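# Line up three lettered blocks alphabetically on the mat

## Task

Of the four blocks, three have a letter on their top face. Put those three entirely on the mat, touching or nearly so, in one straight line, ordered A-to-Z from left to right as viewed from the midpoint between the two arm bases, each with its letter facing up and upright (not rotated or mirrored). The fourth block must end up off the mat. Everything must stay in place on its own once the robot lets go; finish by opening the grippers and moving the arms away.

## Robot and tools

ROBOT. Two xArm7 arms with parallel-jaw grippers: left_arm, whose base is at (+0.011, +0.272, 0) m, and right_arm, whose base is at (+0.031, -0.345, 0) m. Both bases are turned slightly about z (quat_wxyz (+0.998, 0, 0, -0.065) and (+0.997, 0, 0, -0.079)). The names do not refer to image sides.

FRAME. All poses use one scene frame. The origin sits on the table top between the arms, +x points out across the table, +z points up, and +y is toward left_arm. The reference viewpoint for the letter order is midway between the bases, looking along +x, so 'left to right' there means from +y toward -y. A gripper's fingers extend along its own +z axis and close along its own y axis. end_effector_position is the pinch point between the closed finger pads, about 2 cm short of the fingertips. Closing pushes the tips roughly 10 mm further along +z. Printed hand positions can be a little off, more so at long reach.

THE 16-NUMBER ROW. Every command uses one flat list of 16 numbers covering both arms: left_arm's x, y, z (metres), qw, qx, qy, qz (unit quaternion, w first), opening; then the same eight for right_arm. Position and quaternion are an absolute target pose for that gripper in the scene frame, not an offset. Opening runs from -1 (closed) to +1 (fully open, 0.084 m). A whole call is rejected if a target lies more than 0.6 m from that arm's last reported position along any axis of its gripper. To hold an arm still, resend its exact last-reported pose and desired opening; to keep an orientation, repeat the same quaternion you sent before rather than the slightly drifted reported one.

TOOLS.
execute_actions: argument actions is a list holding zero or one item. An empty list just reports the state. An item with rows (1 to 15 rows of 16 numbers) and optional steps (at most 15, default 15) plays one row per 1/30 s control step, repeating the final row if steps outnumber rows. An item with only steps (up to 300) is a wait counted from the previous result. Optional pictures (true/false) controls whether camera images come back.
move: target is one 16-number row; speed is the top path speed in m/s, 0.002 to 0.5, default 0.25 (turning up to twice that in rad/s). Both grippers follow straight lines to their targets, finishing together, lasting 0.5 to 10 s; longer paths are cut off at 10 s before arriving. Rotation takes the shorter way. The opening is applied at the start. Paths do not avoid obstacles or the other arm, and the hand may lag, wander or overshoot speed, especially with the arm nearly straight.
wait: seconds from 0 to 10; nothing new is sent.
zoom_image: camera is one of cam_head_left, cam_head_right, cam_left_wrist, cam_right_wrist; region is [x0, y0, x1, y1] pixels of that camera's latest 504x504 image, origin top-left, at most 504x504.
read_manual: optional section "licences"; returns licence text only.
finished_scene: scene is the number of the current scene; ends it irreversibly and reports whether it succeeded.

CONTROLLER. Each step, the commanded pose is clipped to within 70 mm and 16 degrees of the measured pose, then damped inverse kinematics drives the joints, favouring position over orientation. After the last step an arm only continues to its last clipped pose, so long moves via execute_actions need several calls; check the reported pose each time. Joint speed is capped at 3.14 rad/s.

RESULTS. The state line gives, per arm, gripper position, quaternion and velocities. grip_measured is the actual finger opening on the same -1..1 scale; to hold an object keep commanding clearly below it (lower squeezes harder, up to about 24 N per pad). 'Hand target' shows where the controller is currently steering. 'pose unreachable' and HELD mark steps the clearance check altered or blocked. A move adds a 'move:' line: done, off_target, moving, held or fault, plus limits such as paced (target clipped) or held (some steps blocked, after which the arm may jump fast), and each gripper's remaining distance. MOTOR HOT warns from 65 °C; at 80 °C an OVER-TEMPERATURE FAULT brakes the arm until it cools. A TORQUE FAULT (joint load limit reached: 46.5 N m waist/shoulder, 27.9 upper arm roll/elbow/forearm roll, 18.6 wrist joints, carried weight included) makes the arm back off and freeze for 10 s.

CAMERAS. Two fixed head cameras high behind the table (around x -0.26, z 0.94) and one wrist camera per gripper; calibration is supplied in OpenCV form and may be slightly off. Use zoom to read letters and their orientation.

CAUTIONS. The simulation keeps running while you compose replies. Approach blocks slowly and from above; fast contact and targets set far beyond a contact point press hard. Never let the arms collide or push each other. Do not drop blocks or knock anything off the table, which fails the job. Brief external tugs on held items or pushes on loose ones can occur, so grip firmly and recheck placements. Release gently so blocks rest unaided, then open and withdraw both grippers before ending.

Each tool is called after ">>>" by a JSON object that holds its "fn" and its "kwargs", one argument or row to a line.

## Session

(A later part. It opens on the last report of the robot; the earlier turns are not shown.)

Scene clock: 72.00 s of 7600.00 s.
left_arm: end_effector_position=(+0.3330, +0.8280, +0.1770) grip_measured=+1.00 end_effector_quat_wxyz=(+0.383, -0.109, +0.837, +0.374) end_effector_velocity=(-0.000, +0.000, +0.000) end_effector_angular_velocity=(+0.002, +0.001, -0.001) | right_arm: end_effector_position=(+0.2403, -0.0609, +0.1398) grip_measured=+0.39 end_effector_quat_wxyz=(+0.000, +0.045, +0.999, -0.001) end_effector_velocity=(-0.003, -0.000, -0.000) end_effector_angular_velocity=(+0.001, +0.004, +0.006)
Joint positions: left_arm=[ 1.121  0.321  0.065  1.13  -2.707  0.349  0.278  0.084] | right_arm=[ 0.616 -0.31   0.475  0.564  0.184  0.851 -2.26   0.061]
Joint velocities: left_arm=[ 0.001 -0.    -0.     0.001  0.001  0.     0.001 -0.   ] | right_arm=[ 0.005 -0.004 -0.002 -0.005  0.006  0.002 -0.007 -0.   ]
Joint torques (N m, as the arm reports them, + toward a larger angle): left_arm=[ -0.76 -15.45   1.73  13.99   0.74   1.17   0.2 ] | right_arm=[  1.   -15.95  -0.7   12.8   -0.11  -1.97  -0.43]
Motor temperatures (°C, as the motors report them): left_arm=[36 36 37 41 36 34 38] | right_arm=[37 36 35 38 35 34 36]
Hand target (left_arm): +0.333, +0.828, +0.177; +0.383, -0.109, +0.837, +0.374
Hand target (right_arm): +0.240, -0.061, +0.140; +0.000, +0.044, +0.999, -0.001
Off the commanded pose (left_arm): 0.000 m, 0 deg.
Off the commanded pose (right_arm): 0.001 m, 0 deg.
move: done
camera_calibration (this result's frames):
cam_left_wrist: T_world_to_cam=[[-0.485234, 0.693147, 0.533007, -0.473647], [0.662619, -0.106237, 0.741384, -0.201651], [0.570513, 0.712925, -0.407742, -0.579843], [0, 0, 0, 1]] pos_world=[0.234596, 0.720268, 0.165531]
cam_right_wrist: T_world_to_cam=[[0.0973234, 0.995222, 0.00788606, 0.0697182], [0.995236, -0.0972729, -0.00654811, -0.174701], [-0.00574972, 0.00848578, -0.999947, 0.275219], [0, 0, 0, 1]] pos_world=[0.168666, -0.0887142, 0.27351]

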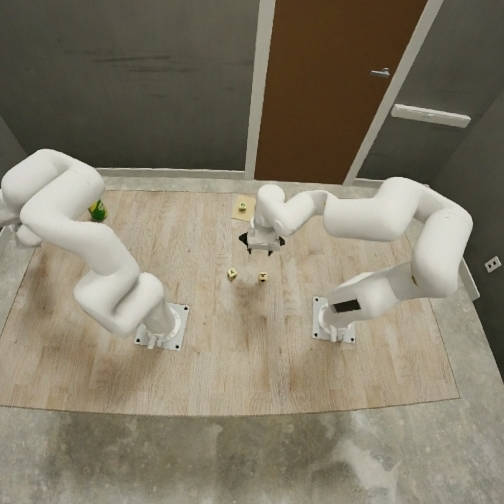

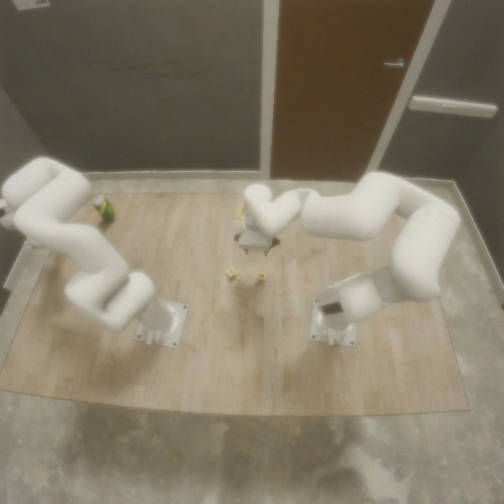

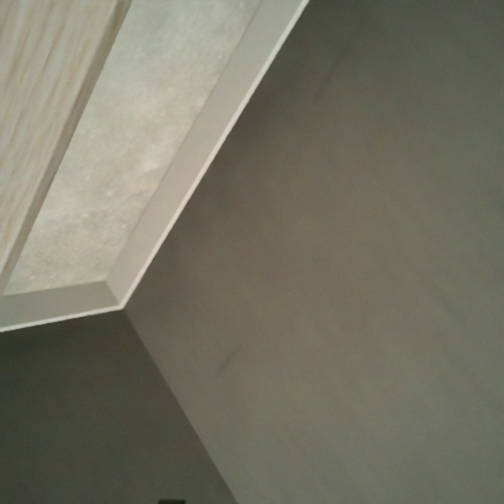

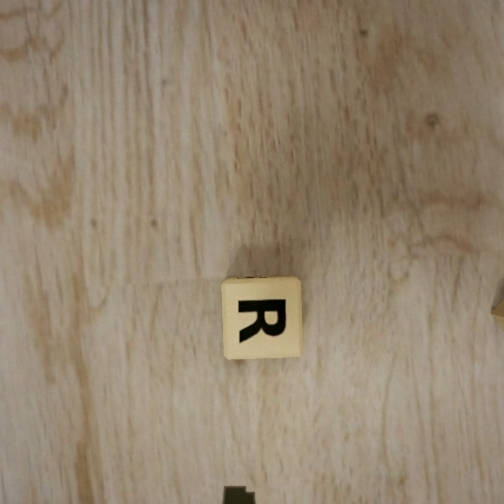

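>>> {"fn": "move", "kwargs": {
  "target": [0.333,0.828,0.177,0.383,-0.109,0.837,0.374,1,0.193,-0.084,0.075,0,0.03,0.9995,0,0.4]
}}

>>> {"fn": "move", "kwargs": {
  "target": [0.333,0.828,0.177,0.383,-0.109,0.837,0.374,1,0.193,-0.084,0.027,0,0.03,0.9995,0,0.4],
  "speed": 0.1
}}

>>> {"fn": "move", "kwargs": {
  "target": [0.333,0.828,0.177,0.383,-0.109,0.837,0.374,1,0.193,-0.084,0.027,0,0.03,0.9995,0,-0.7]
}}

>>> {"fn": "move", "kwargs": {
  "target": [0.333,0.828,0.177,0.383,-0.109,0.837,0.374,1,0.2,-0.084,0.06,0,0.03,0.9995,0,-0.7]
}}

>>> {"fn": "move", "kwargs": {
  "target": [0.333,0.828,0.177,0.383,-0.109,0.837,0.374,1,0.531,-0.042,0.085,0,0.725,0.688,0,-0.7],
  "speed": 0.35
}}

>>> {"fn": "zoom_image", "kwargs": {
  "camera": "cam_head_right",
  "region": [220, 160, 290, 230]
}}

Scene clock: 86.17 s of 7600.00 s.
left_arm: end_effector_position=(+0.3330, +0.8280, +0.1770) grip_measured=+1.00 end_effector_quat_wxyz=(+0.383, -0.109, +0.837, +0.374) end_effector_velocity=(-0.000, -0.000, -0.000) end_effector_angular_velocity=(-0.000, +0.000, -0.000) | right_arm: end_effector_position=(+0.1934, -0.0838, +0.0753) grip_measured=+0.39 end_effector_quat_wxyz=(+0.000, +0.030, +1.000, +0.000) end_effector_velocity=(-0.002, -0.002, -0.003) end_effector_angular_velocity=(-0.004, +0.003, +0.001)
Joint positions: left_arm=[ 1.121  0.321  0.065  1.13  -2.707  0.349  0.278  0.084] | right_arm=[ 0.688 -0.31   0.529  0.341  0.266  0.628 -2.26   0.061]
Joint velocities: left_arm=[-0.     0.     0.    -0.001  0.    -0.    -0.    -0.   ] | right_arm=[ 0.001  0.005  0.003 -0.007  0.001 -0.007  0.001 -0.   ]
Joint torques (N m, as the arm reports them, + toward a larger angle): left_arm=[ -0.62 -14.89   1.7   13.81   0.65   1.23   0.22] | right_arm=[  0.74 -13.58  -0.52  11.14  -0.23  -2.02  -0.44]
Motor temperatures (°C, as the motors report them): left_arm=[36 36 37 41 36 34 38] | right_arm=[37 35 35 38 35 34 36]
Hand target (left_arm): +0.333, +0.828, +0.177; +0.383, -0.109, +0.837, +0.374
Hand target (right_arm): +0.193, -0.084, +0.075; -0.000, +0.030, +1.000, +0.000
Off the commanded pose (left_arm): 0.000 m, 0 deg.
Off the commanded pose (right_arm): 0.001 m, 0 deg.
After step 90, 10.27 s passed at rest.
move: done
camera_calibration (this result's frames):
cam_left_wrist: T_world_to_cam=[[-0.485233, 0.693147, 0.533007, -0.473647], [0.662619, -0.106237, 0.741384, -0.201651], [0.570513, 0.712925, -0.407742, -0.579843], [0, 0, 0, 1]] pos_world=[0.234596, 0.720268, 0.165531]
cam_right_wrist: T_world_to_cam=[[0.0677296, 0.997645, 0.0108313, 0.103283], [0.997684, -0.0676555, -0.00706521, -0.128615], [-0.00631577, 0.0112848, -0.999916, 0.210981], [0, 0, 0, 1]] pos_world=[0.122654, -0.114122, 0.208936]

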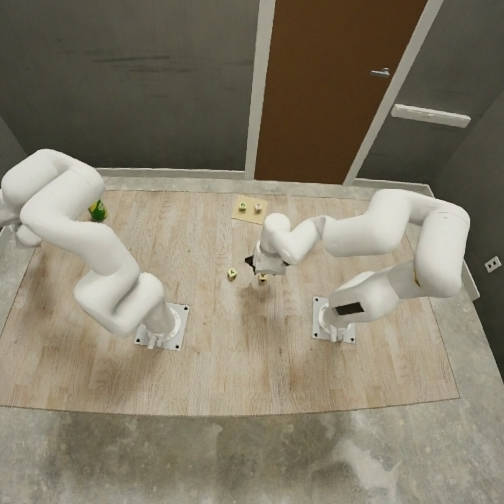

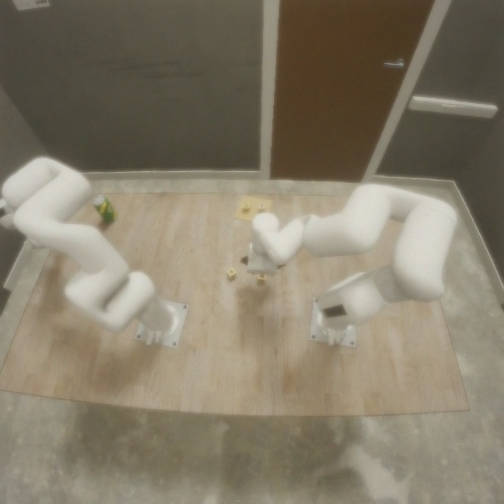

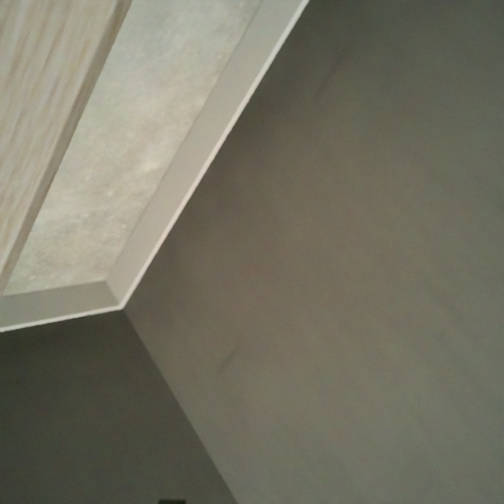

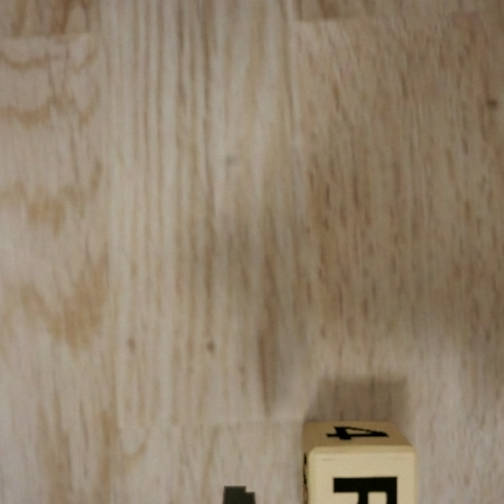

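Scene clock: 87.13 s of 7600.00 s.
left_arm: end_effector_position=(+0.3330, +0.8280, +0.1770) grip_measured=+1.00 end_effector_quat_wxyz=(+0.383, -0.109, +0.837, +0.374) end_effector_velocity=(-0.001, +0.000, -0.000) end_effector_angular_velocity=(-0.000, +0.000, +0.001) | right_arm: end_effector_position=(+0.1931, -0.0838, +0.0272) grip_measured=+0.39 end_effector_quat_wxyz=(+0.000, +0.030, +1.000, +0.001) end_effector_velocity=(+0.000, -0.000, -0.001) end_effector_angular_velocity=(-0.004, -0.004, +0.001)
Joint positions: left_arm=[ 1.121  0.321  0.065  1.13  -2.707  0.349  0.278  0.084] | right_arm=[ 0.631 -0.107  0.577  0.312  0.15   0.405 -2.172  0.061]
Joint velocities: left_arm=[ 0.001 -0.     0.001 -0.     0.001  0.    -0.001 -0.   ] | right_arm=[-0.005  0.006  0.004  0.001 -0.018 -0.004  0.014 -0.   ]
Joint torques (N m, as the arm reports them, + toward a larger angle): left_arm=[ -0.52 -15.12   1.68  13.99   0.53   1.19   0.34] | right_arm=[  0.81 -16.57   0.18   9.27  -0.12  -2.1   -0.46]
Motor temperatures (°C, as the motors report them): left_arm=[36 36 37 41 36 34 38] | right_arm=[37 35 35 38 35 34 36]
Hand target (left_arm): +0.333, +0.828, +0.177; +0.383, -0.109, +0.837, +0.374
Hand target (right_arm): +0.193, -0.084, +0.027; -0.000, +0.030, +1.000, +0.000
Off the commanded pose (left_arm): 0.000 m, 0 deg.
Off the commanded pose (right_arm): 0.000 m, 0 deg.
move: done
camera_calibration (this result's frames):
cam_left_wrist: T_world_to_cam=[[-0.485234, 0.693147, 0.533007, -0.473647], [0.662619, -0.106237, 0.741384, -0.201651], [0.570513, 0.712925, -0.407742, -0.579843], [0, 0, 0, 1]] pos_world=[0.234596, 0.720268, 0.165531]
cam_right_wrist: T_world_to_cam=[[0.0675203, 0.997656, 0.0110757, 0.103809], [0.997696, -0.0674411, -0.00737412, -0.128683], [-0.00660989, 0.0115481, -0.999911, 0.162927], [0, 0, 0, 1]] pos_world=[0.122454, -0.114125, 0.160813]

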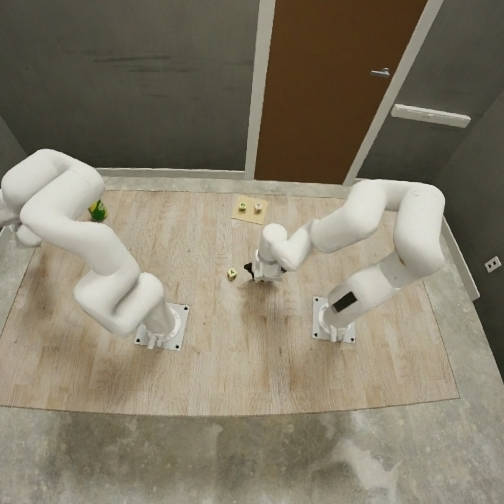

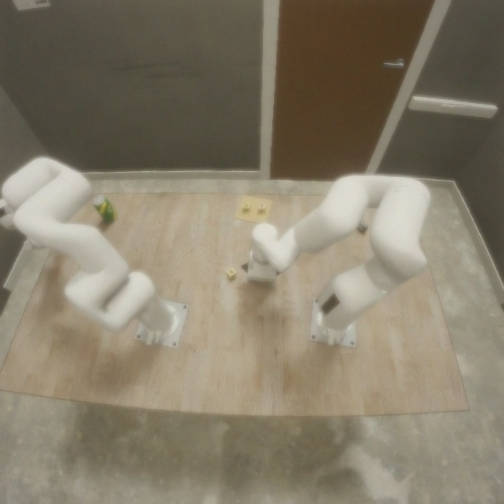

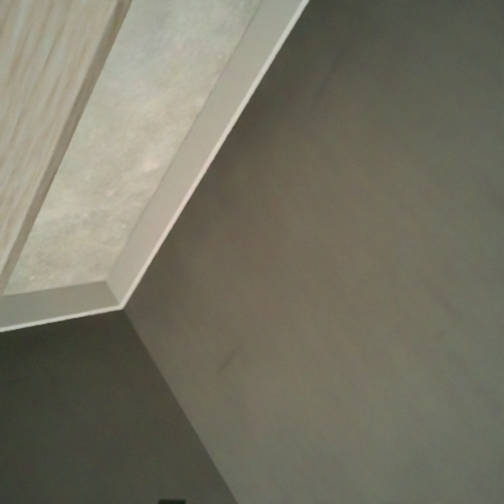

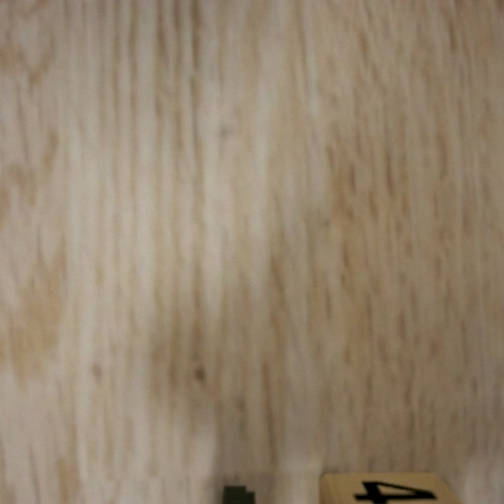

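Scene clock: 87.83 s of 7600.00 s.
left_arm: end_effector_position=(+0.3330, +0.8280, +0.1770) grip_measured=+1.00 end_effector_quat_wxyz=(+0.383, -0.109, +0.837, +0.374) end_effector_velocity=(-0.000, +0.000, +0.000) end_effector_angular_velocity=(+0.000, +0.000, +0.001) | right_arm: end_effector_position=(+0.1931, -0.0838, +0.0272) grip_measured=-0.33 end_effector_quat_wxyz=(+0.000, +0.030, +1.000, +0.000) end_effector_velocity=(+0.000, +0.000, +0.000) end_effector_angular_velocity=(+0.000, -0.002, +0.001)
Joint positions: left_arm=[ 1.121  0.321  0.065  1.13  -2.707  0.349  0.278  0.084] | right_arm=[ 0.63  -0.107  0.577  0.312  0.148  0.405 -2.17   0.03 ]
Joint velocities: left_arm=[-0.     0.     0.     0.    -0.001 -0.     0.001 -0.   ] | right_arm=[ 0.    -0.002  0.    -0.    -0.001  0.     0.    -0.   ]
Joint torques (N m, as the arm reports them, + toward a larger angle): left_arm=[ -0.41 -14.84   1.76  13.77   0.82   1.39   0.26] | right_arm=[  0.58 -14.84   0.1    8.58  -0.35  -1.96  -0.41]
Motor temperatures (°C, as the motors report them): left_arm=[36 36 37 41 36 34 38] | right_arm=[37 35 35 38 35 34 36]
Hand target (left_arm): +0.333, +0.828, +0.177; +0.383, -0.109, +0.837, +0.374
Hand target (right_arm): +0.193, -0.084, +0.027; +0.000, +0.030, +1.000, -0.000
Off the commanded pose (left_arm): 0.000 m, 0 deg.
Off the commanded pose (right_arm): 0.000 m, 0 deg.
move: done
camera_calibration (this result's frames):
cam_left_wrist: T_world_to_cam=[[-0.485234, 0.693146, 0.533007, -0.473647], [0.662619, -0.106237, 0.741384, -0.201651], [0.570513, 0.712925, -0.407742, -0.579843], [0, 0, 0, 1]] pos_world=[0.234596, 0.720268, 0.165531]
cam_right_wrist: T_world_to_cam=[[0.0674161, 0.99767, 0.0105048, 0.103875], [0.997705, -0.067345, -0.0069764, -0.128698], [-0.00625269, 0.0109511, -0.99992, 0.162772], [0, 0, 0, 1]] pos_world=[0.122418, -0.114083, 0.16077]

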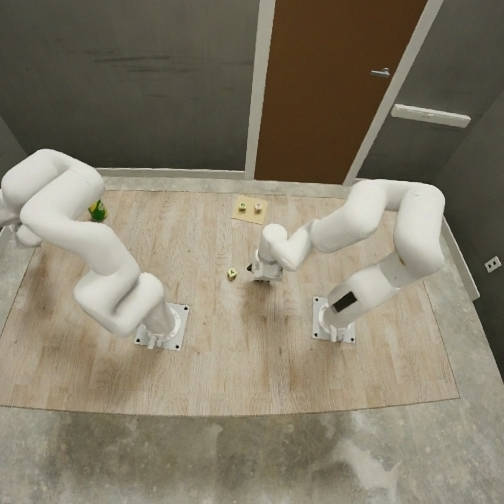

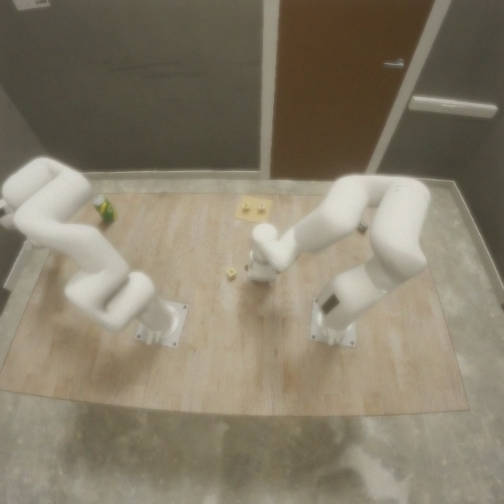

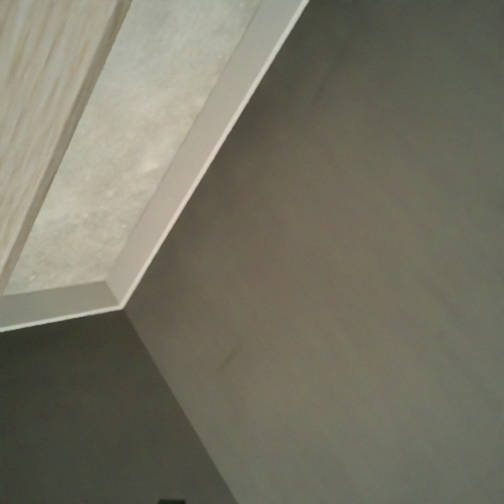

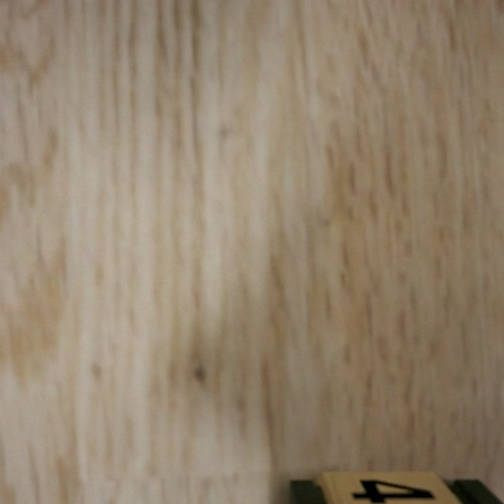

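Scene clock: 88.67 s of 7600.00 s.
left_arm: end_effector_position=(+0.3330, +0.8280, +0.1770) grip_measured=+1.00 end_effector_quat_wxyz=(+0.383, -0.109, +0.837, +0.374) end_effector_velocity=(-0.000, +0.001, +0.001) end_effector_angular_velocity=(+0.002, -0.000, +0.001) | right_arm: end_effector_position=(+0.1998, -0.0842, +0.0598) grip_measured=-0.33 end_effector_quat_wxyz=(-0.000, +0.030, +1.000, -0.000) end_effector_velocity=(+0.000, +0.001, +0.002) end_effector_angular_velocity=(+0.001, -0.000, +0.003)
Joint positions: left_arm=[ 1.121  0.321  0.065  1.13  -2.707  0.349  0.278  0.084] | right_arm=[ 0.655 -0.237  0.542  0.34   0.231  0.557 -2.251  0.03 ]
Joint velocities: left_arm=[-0.     0.     0.001  0.001 -0.001  0.     0.001  0.   ] | right_arm=[ 0.003 -0.005 -0.002  0.002  0.001  0.006 -0.003  0.   ]
Joint torques (N m, as the arm reports them, + toward a larger angle): left_arm=[  0.02 -15.35   1.74  13.95   0.73   1.23   0.3 ] | right_arm=[  0.78 -14.89  -0.39  10.62  -0.23  -2.05  -0.49]
Motor temperatures (°C, as the motors report them): left_arm=[36 36 37 41 36 34 38] | right_arm=[37 35 35 38 35 34 36]
Hand target (left_arm): +0.333, +0.828, +0.177; +0.383, -0.109, +0.837, +0.374
Hand target (right_arm): +0.200, -0.084, +0.060; +0.000, +0.030, +1.000, -0.000
Off the commanded pose (left_arm): 0.000 m, 0 deg.
Off the commanded pose (right_arm): 0.000 m, 0 deg.
move: done
camera_calibration (this result's frames):
cam_left_wrist: T_world_to_cam=[[-0.485234, 0.693147, 0.533007, -0.473647], [0.662619, -0.106237, 0.741384, -0.201651], [0.570513, 0.712925, -0.407742, -0.579843], [0, 0, 0, 1]] pos_world=[0.234596, 0.720268, 0.165531]
cam_right_wrist: T_world_to_cam=[[0.0674789, 0.997677, 0.00932826, 0.103548], [0.997696, -0.0674088, -0.00764065, -0.13517], [-0.0069941, 0.00982236, -0.999927, 0.195459], [0, 0, 0, 1]] pos_world=[0.129238, -0.114339, 0.193446]

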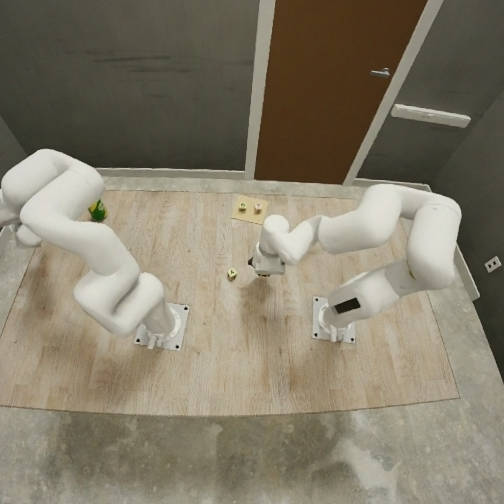

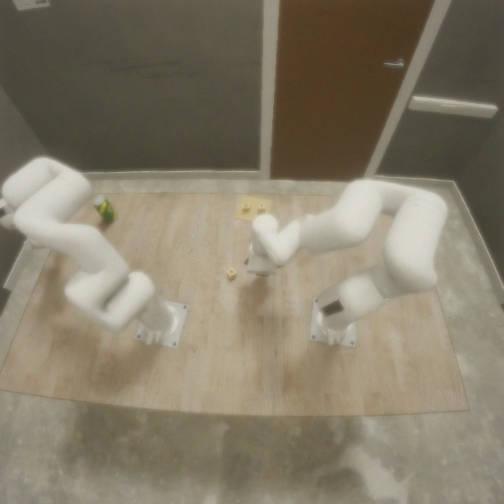

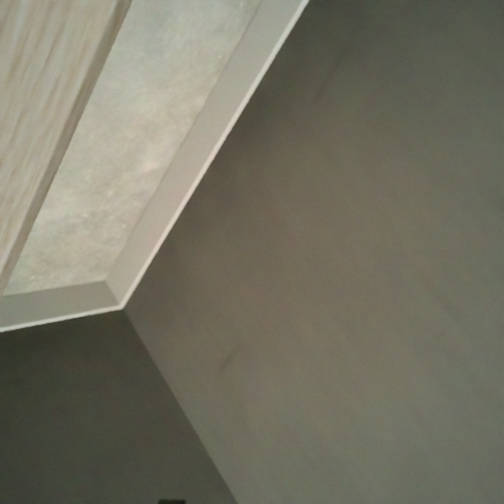

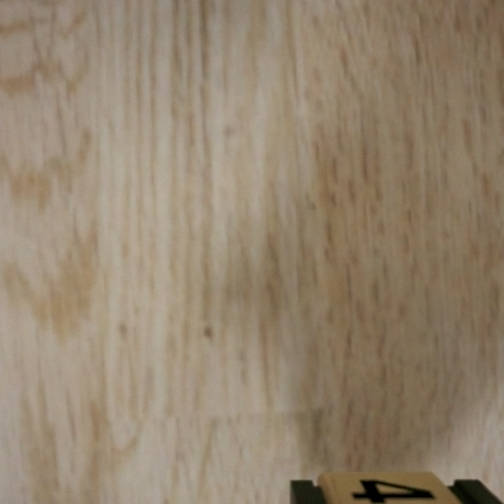

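Scene clock: 91.43 s of 7600.00 s.
left_arm: end_effector_position=(+0.3330, +0.8280, +0.1770) grip_measured=+1.00 end_effector_quat_wxyz=(+0.383, -0.109, +0.837, +0.374) end_effector_velocity=(-0.000, +0.000, +0.000) end_effector_angular_velocity=(+0.000, -0.000, +0.000) | right_arm: end_effector_position=(+0.5307, -0.0409, +0.0851) grip_measured=-0.33 end_effector_quat_wxyz=(-0.001, +0.725, +0.688, +0.001) end_effector_velocity=(+0.003, -0.002, +0.000) end_effector_angular_velocity=(-0.004, +0.002, -0.011)
Joint positions: left_arm=[ 1.121  0.321  0.065  1.13  -2.707  0.349  0.278  0.084] | right_arm=[ 0.491  0.546  0.25   1.421 -0.163  0.895 -0.868  0.03 ]
Joint velocities: left_arm=[-0.    -0.     0.     0.001 -0.    -0.    -0.    -0.   ] | right_arm=[-0.     0.006 -0.005  0.013  0.     0.01   0.005 -0.   ]
Joint torques (N m, as the arm reports them, + toward a larger angle): left_arm=[ -0.05 -15.16   1.72  13.99   1.03   1.2    0.19] | right_arm=[  0.88 -45.02   2.36  13.31  -0.23  -2.23  -0.49]
Motor temperatures (°C, as the motors report them): left_arm=[36 36 37 41 36 34 38] | right_arm=[37 35 35 38 35 35 36]
Hand target (left_arm): +0.333, +0.828, +0.177; +0.383, -0.109, +0.837, +0.374
Hand target (right_arm): +0.531, -0.041, +0.085; -0.001, +0.726, +0.688, +0.000
Off the commanded pose (left_arm): 0.000 m, 0 deg.
Off the commanded pose (right_arm): 0.001 m, 0 deg.
move: done
camera_calibration (this result's frames):
cam_left_wrist: T_world_to_cam=[[-0.485234, 0.693147, 0.533007, -0.473647], [0.662619, -0.106237, 0.741384, -0.201651], [0.570513, 0.712925, -0.407742, -0.579843], [0, 0, 0, 1]] pos_world=[0.234596, 0.720268, 0.165531]
cam_right_wrist: T_world_to_cam=[[0.998154, -0.0600004, 0.00944074, -0.49936], [-0.0599129, -0.99816, -0.00930239, 0.0611621], [0.00998151, 0.00871959, -0.999912, 0.213661], [0, 0, 0, 1]] pos_world=[0.499969, 0.0292247, 0.218925]

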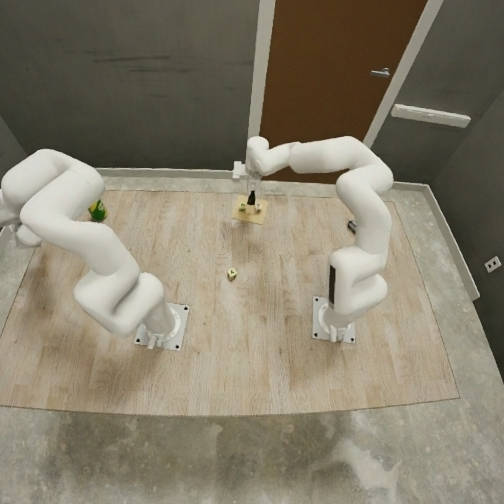

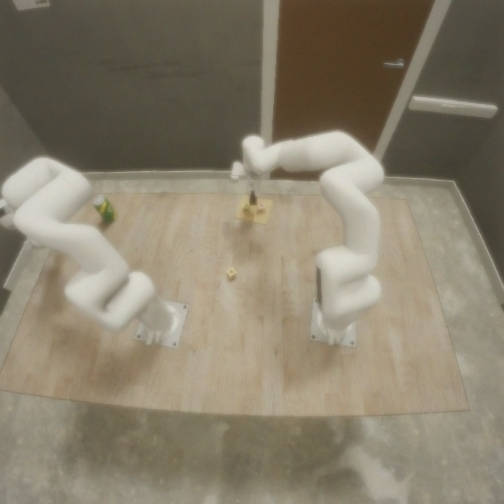

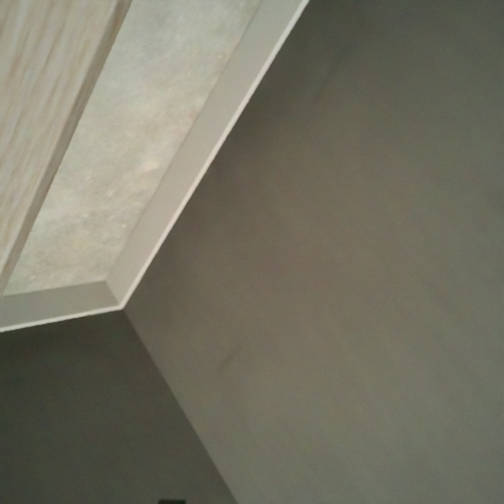

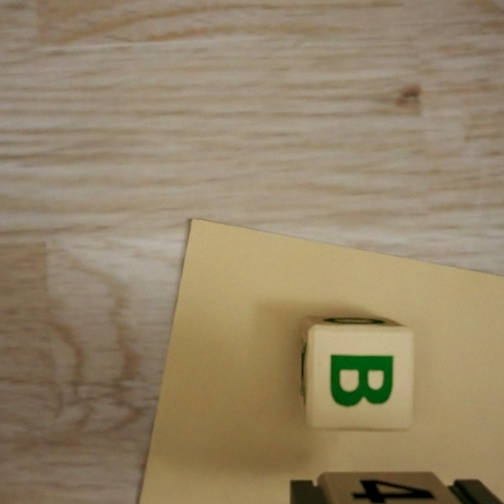

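Region (220, 160, 290, 230) of cam_head_right's 504x504 image, scaled by 7.200, with more detail than that image has.

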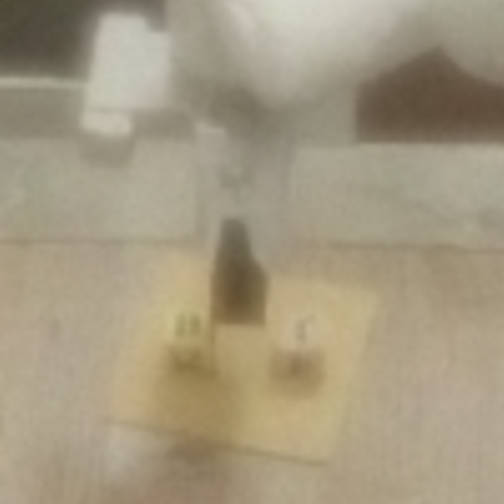

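>>> {"fn": "move", "kwargs": {
  "target": [0.333,0.828,0.177,0.383,-0.109,0.837,0.374,1,0.5315,-0.0425,0.0335,0,0.725,0.688,0,-0.7],
  "speed": 0.06
}}

>>> {"fn": "move", "kwargs": {
  "target": [0.333,0.828,0.177,0.383,-0.109,0.837,0.374,1,0.5315,-0.0425,0.0335,0,0.725,0.688,0,0.6]
}}

>>> {"fn": "move", "kwargs": {
  "target": [0.333,0.828,0.177,0.383,-0.109,0.837,0.374,1,0.53,-0.12,0.22,0,0.725,0.688,0,0.6]
}}

Scene clock: 97.33 s of 7600.00 s.
left_arm: end_effector_position=(+0.3330, +0.8280, +0.1770) grip_measured=+1.00 end_effector_quat_wxyz=(+0.383, -0.109, +0.837, +0.374) end_effector_velocity=(-0.000, +0.000, +0.000) end_effector_angular_velocity=(+0.002, +0.002, -0.001) | right_arm: end_effector_position=(+0.5317, -0.0423, +0.0339) grip_measured=-0.33 end_effector_quat_wxyz=(+0.000, +0.725, +0.688, +0.000) end_effector_velocity=(+0.002, +0.001, +0.001) end_effector_angular_velocity=(+0.003, -0.005, -0.001)
Joint positions: left_arm=[ 1.121  0.321  0.065  1.13  -2.707  0.349  0.278  0.084] | right_arm=[ 0.501  0.634  0.23   1.4   -0.192  0.788 -0.852  0.03 ]
Joint velocities: left_arm=[ 0.    -0.     0.001  0.     0.002  0.     0.001  0.   ] | right_arm=[ 0.001  0.    -0.001  0.002 -0.    -0.004  0.001  0.   ]
Joint torques (N m, as the arm reports them, + toward a larger angle): left_arm=[ -0.27 -15.35   1.73  13.8    0.9    1.15   0.27] | right_arm=[  0.69 -45.96   2.33  12.46  -0.31  -2.09  -0.4 ]
Motor temperatures (°C, as the motors report them): left_arm=[36 36 37 41 36 34 38] | right_arm=[37 35 35 38 35 35 36]
Hand target (left_arm): +0.333, +0.828, +0.177; +0.383, -0.109, +0.837, +0.374
Hand target (right_arm): +0.532, -0.042, +0.033; -0.000, +0.725, +0.688, +0.000
Off the commanded pose (left_arm): 0.000 m, 0 deg.
Off the commanded pose (right_arm): 0.000 m, 0 deg.
After step 90, 1.70 s passed at rest.
move: done
camera_calibration (this result's frames):
cam_left_wrist: T_world_to_cam=[[-0.485234, 0.693147, 0.533007, -0.473647], [0.662619, -0.106237, 0.741384, -0.201651], [0.570513, 0.712925, -0.407742, -0.579843], [0, 0, 0, 1]] pos_world=[0.234596, 0.720268, 0.165531]
cam_right_wrist: T_world_to_cam=[[0.99814, -0.060044, 0.010528, -0.500025], [-0.0599629, -0.99817, -0.00785178, 0.0593329], [0.0109802, 0.00720589, -0.999914, 0.161816], [0, 0, 0, 1]] pos_world=[0.500876, 0.0280348, 0.167532]

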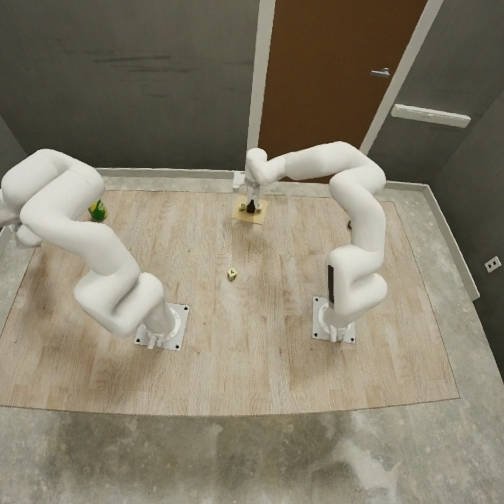

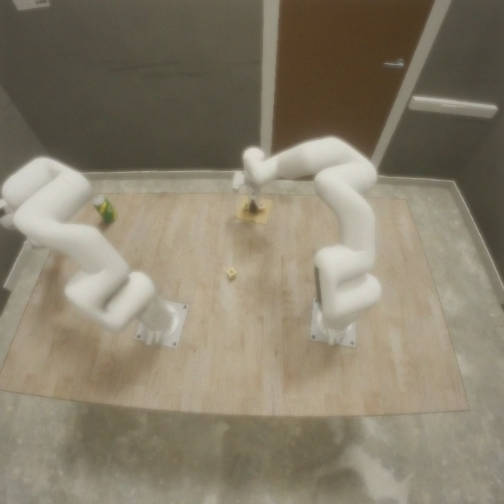

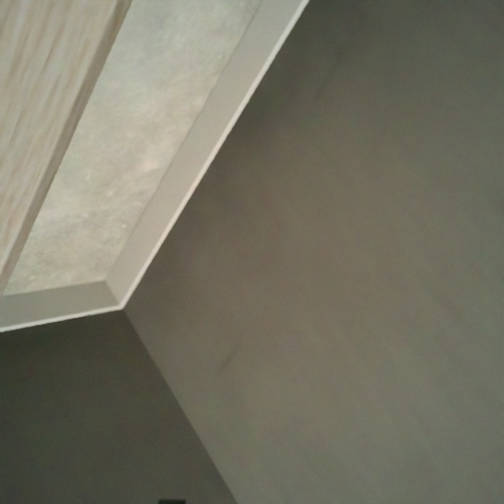

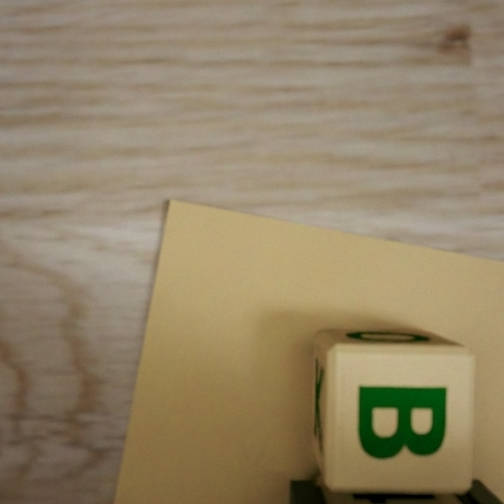

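Scene clock: 98.03 s of 7600.00 s.
left_arm: end_effector_position=(+0.3330, +0.8280, +0.1770) grip_measured=+1.00 end_effector_quat_wxyz=(+0.383, -0.109, +0.837, +0.374) end_effector_velocity=(-0.000, +0.000, +0.000) end_effector_angular_velocity=(-0.000, -0.001, +0.001) | right_arm: end_effector_position=(+0.5315, -0.0425, +0.0335) grip_measured=+0.59 end_effector_quat_wxyz=(+0.000, +0.725, +0.688, +0.000) end_effector_velocity=(+0.000, +0.000, +0.000) end_effector_angular_velocity=(+0.001, +0.000, -0.000)
Joint positions: left_arm=[ 1.121  0.321  0.065  1.13  -2.707  0.349  0.278  0.084] | right_arm=[ 0.501  0.634  0.23   1.4   -0.192  0.787 -0.852  0.069]
Joint velocities: left_arm=[ 0.    -0.     0.     0.    -0.     0.    -0.001  0.   ] | right_arm=[-0.001  0.001  0.001  0.001  0.001  0.    -0.    -0.   ]
Joint torques (N m, as the arm reports them, + toward a larger angle): left_arm=[ -0.54 -14.79   1.81  14.06   0.72   1.33   0.3 ] | right_arm=[  0.67 -46.17   2.38  12.43  -0.33  -2.01  -0.44]
Motor temperatures (°C, as the motors report them): left_arm=[36 36 37 41 36 34 38] | right_arm=[37 35 35 38 35 35 36]
Hand target (left_arm): +0.333, +0.828, +0.177; +0.383, -0.109, +0.837, +0.374
Hand target (right_arm): +0.532, -0.043, +0.033; -0.000, +0.725, +0.688, +0.000
Off the commanded pose (left_arm): 0.000 m, 0 deg.
Off the commanded pose (right_arm): 0.000 m, 0 deg.
move: done
camera_calibration (this result's frames):
cam_left_wrist: T_world_to_cam=[[-0.485234, 0.693147, 0.533007, -0.473647], [0.662619, -0.106237, 0.741384, -0.201651], [0.570513, 0.712925, -0.407742, -0.579843], [0, 0, 0, 1]] pos_world=[0.234596, 0.720268, 0.165531]
cam_right_wrist: T_world_to_cam=[[0.998153, -0.0599105, 0.0100526, -0.499816], [-0.059838, -0.998181, -0.00736103, 0.0590583], [0.0104753, 0.0067459, -0.999922, 0.161715], [0, 0, 0, 1]] pos_world=[0.500733, 0.0279158, 0.167162]

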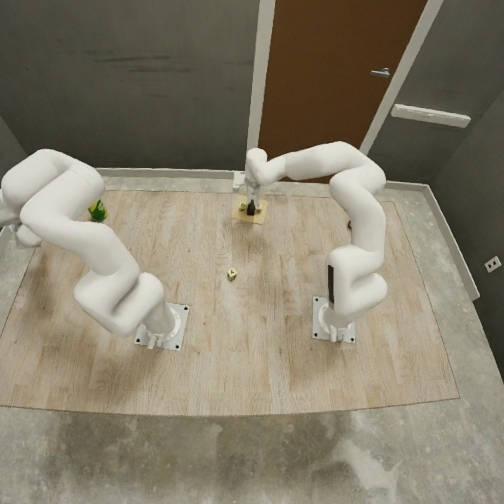

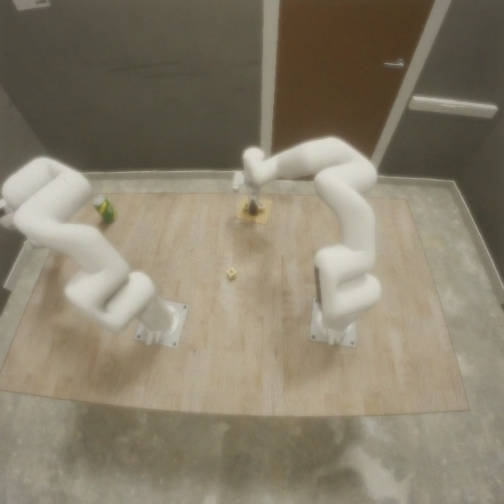

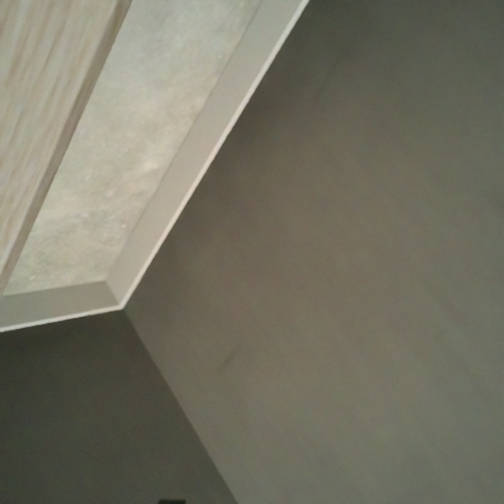

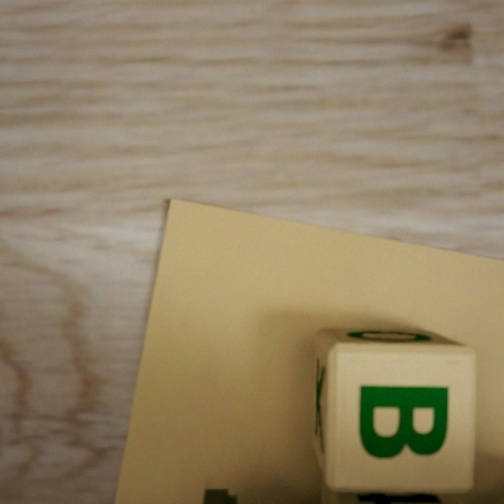

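Scene clock: 99.37 s of 7600.00 s.
left_arm: end_effector_position=(+0.3330, +0.8280, +0.1770) grip_measured=+1.00 end_effector_quat_wxyz=(+0.383, -0.109, +0.837, +0.374) end_effector_velocity=(-0.000, +0.000, +0.000) end_effector_angular_velocity=(+0.001, +0.000, -0.000) | right_arm: end_effector_position=(+0.5297, -0.1199, +0.2191) grip_measured=+0.59 end_effector_quat_wxyz=(-0.000, +0.725, +0.689, -0.001) end_effector_velocity=(+0.003, -0.002, +0.007) end_effector_angular_velocity=(+0.003, -0.012, -0.004)
Joint positions: left_arm=[ 1.121  0.321  0.065  1.13  -2.707  0.349  0.278  0.084] | right_arm=[ 0.371  0.267  0.238  1.42  -0.068  1.163 -1.049  0.069]
Joint velocities: left_arm=[-0.     0.     0.001  0.     0.001 -0.     0.     0.   ] | right_arm=[-0.004 -0.007 -0.001  0.008 -0.001  0.003 -0.001  0.   ]
Joint torques (N m, as the arm reports them, + toward a larger angle): left_arm=[ -0.55 -14.74   1.74  13.89   0.96   1.32   0.31] | right_arm=[  0.75 -38.77   1.46  14.19  -0.1   -2.02  -0.48]
Motor temperatures (°C, as the motors report them): left_arm=[36 36 37 41 36 34 38] | right_arm=[37 35 35 38 35 35 36]
Hand target (left_arm): +0.333, +0.828, +0.177; +0.383, -0.109, +0.837, +0.374
Hand target (right_arm): +0.530, -0.120, +0.220; +0.000, +0.725, +0.689, -0.000
Off the commanded pose (left_arm): 0.000 m, 0 deg.
Off the commanded pose (right_arm): 0.001 m, 0 deg.
move: done
camera_calibration (this result's frames):
cam_left_wrist: T_world_to_cam=[[-0.485234, 0.693147, 0.533007, -0.473647], [0.662619, -0.106237, 0.741384, -0.201651], [0.570513, 0.712925, -0.407742, -0.579843], [0, 0, 0, 1]] pos_world=[0.234596, 0.720268, 0.165531]
cam_right_wrist: T_world_to_cam=[[0.998238, -0.0587202, 0.00853031, -0.504064], [-0.0586673, -0.998258, -0.00631643, -0.0177663], [0.00888635, 0.00580485, -0.999944, 0.348584], [0, 0, 0, 1]] pos_world=[0.499036, -0.0493575, 0.352752]

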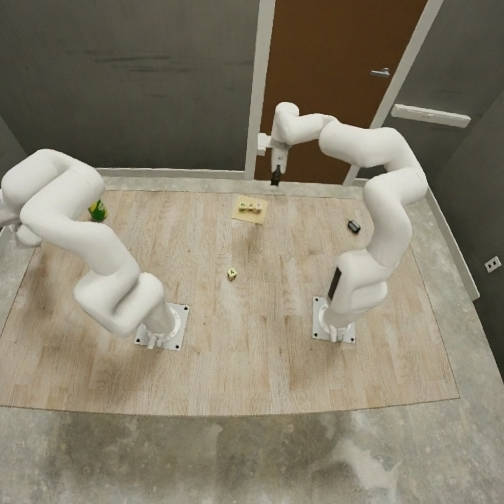

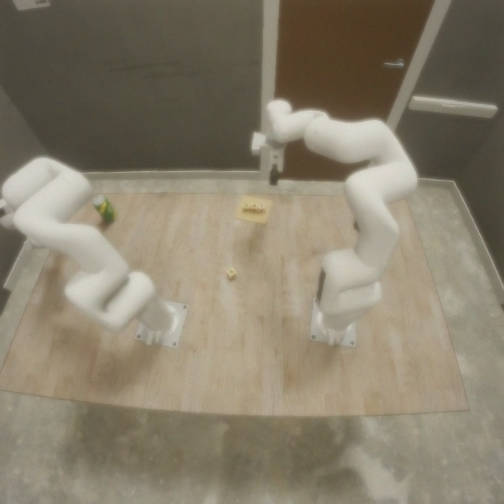

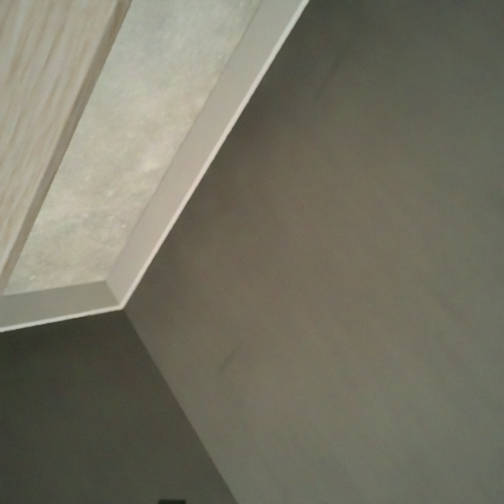

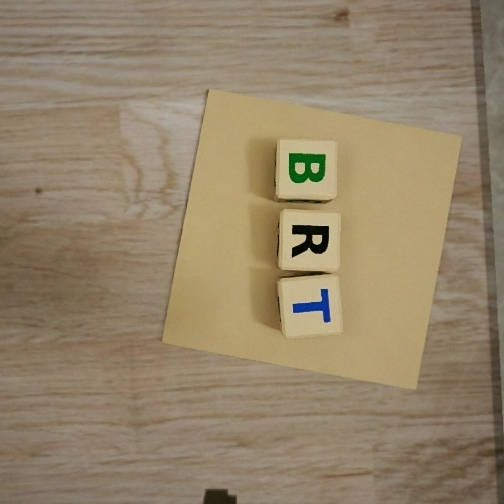

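>>> {"fn": "finished_scene", "kwargs": {
  "scene": 1
}}

The scene is finished: the task was done.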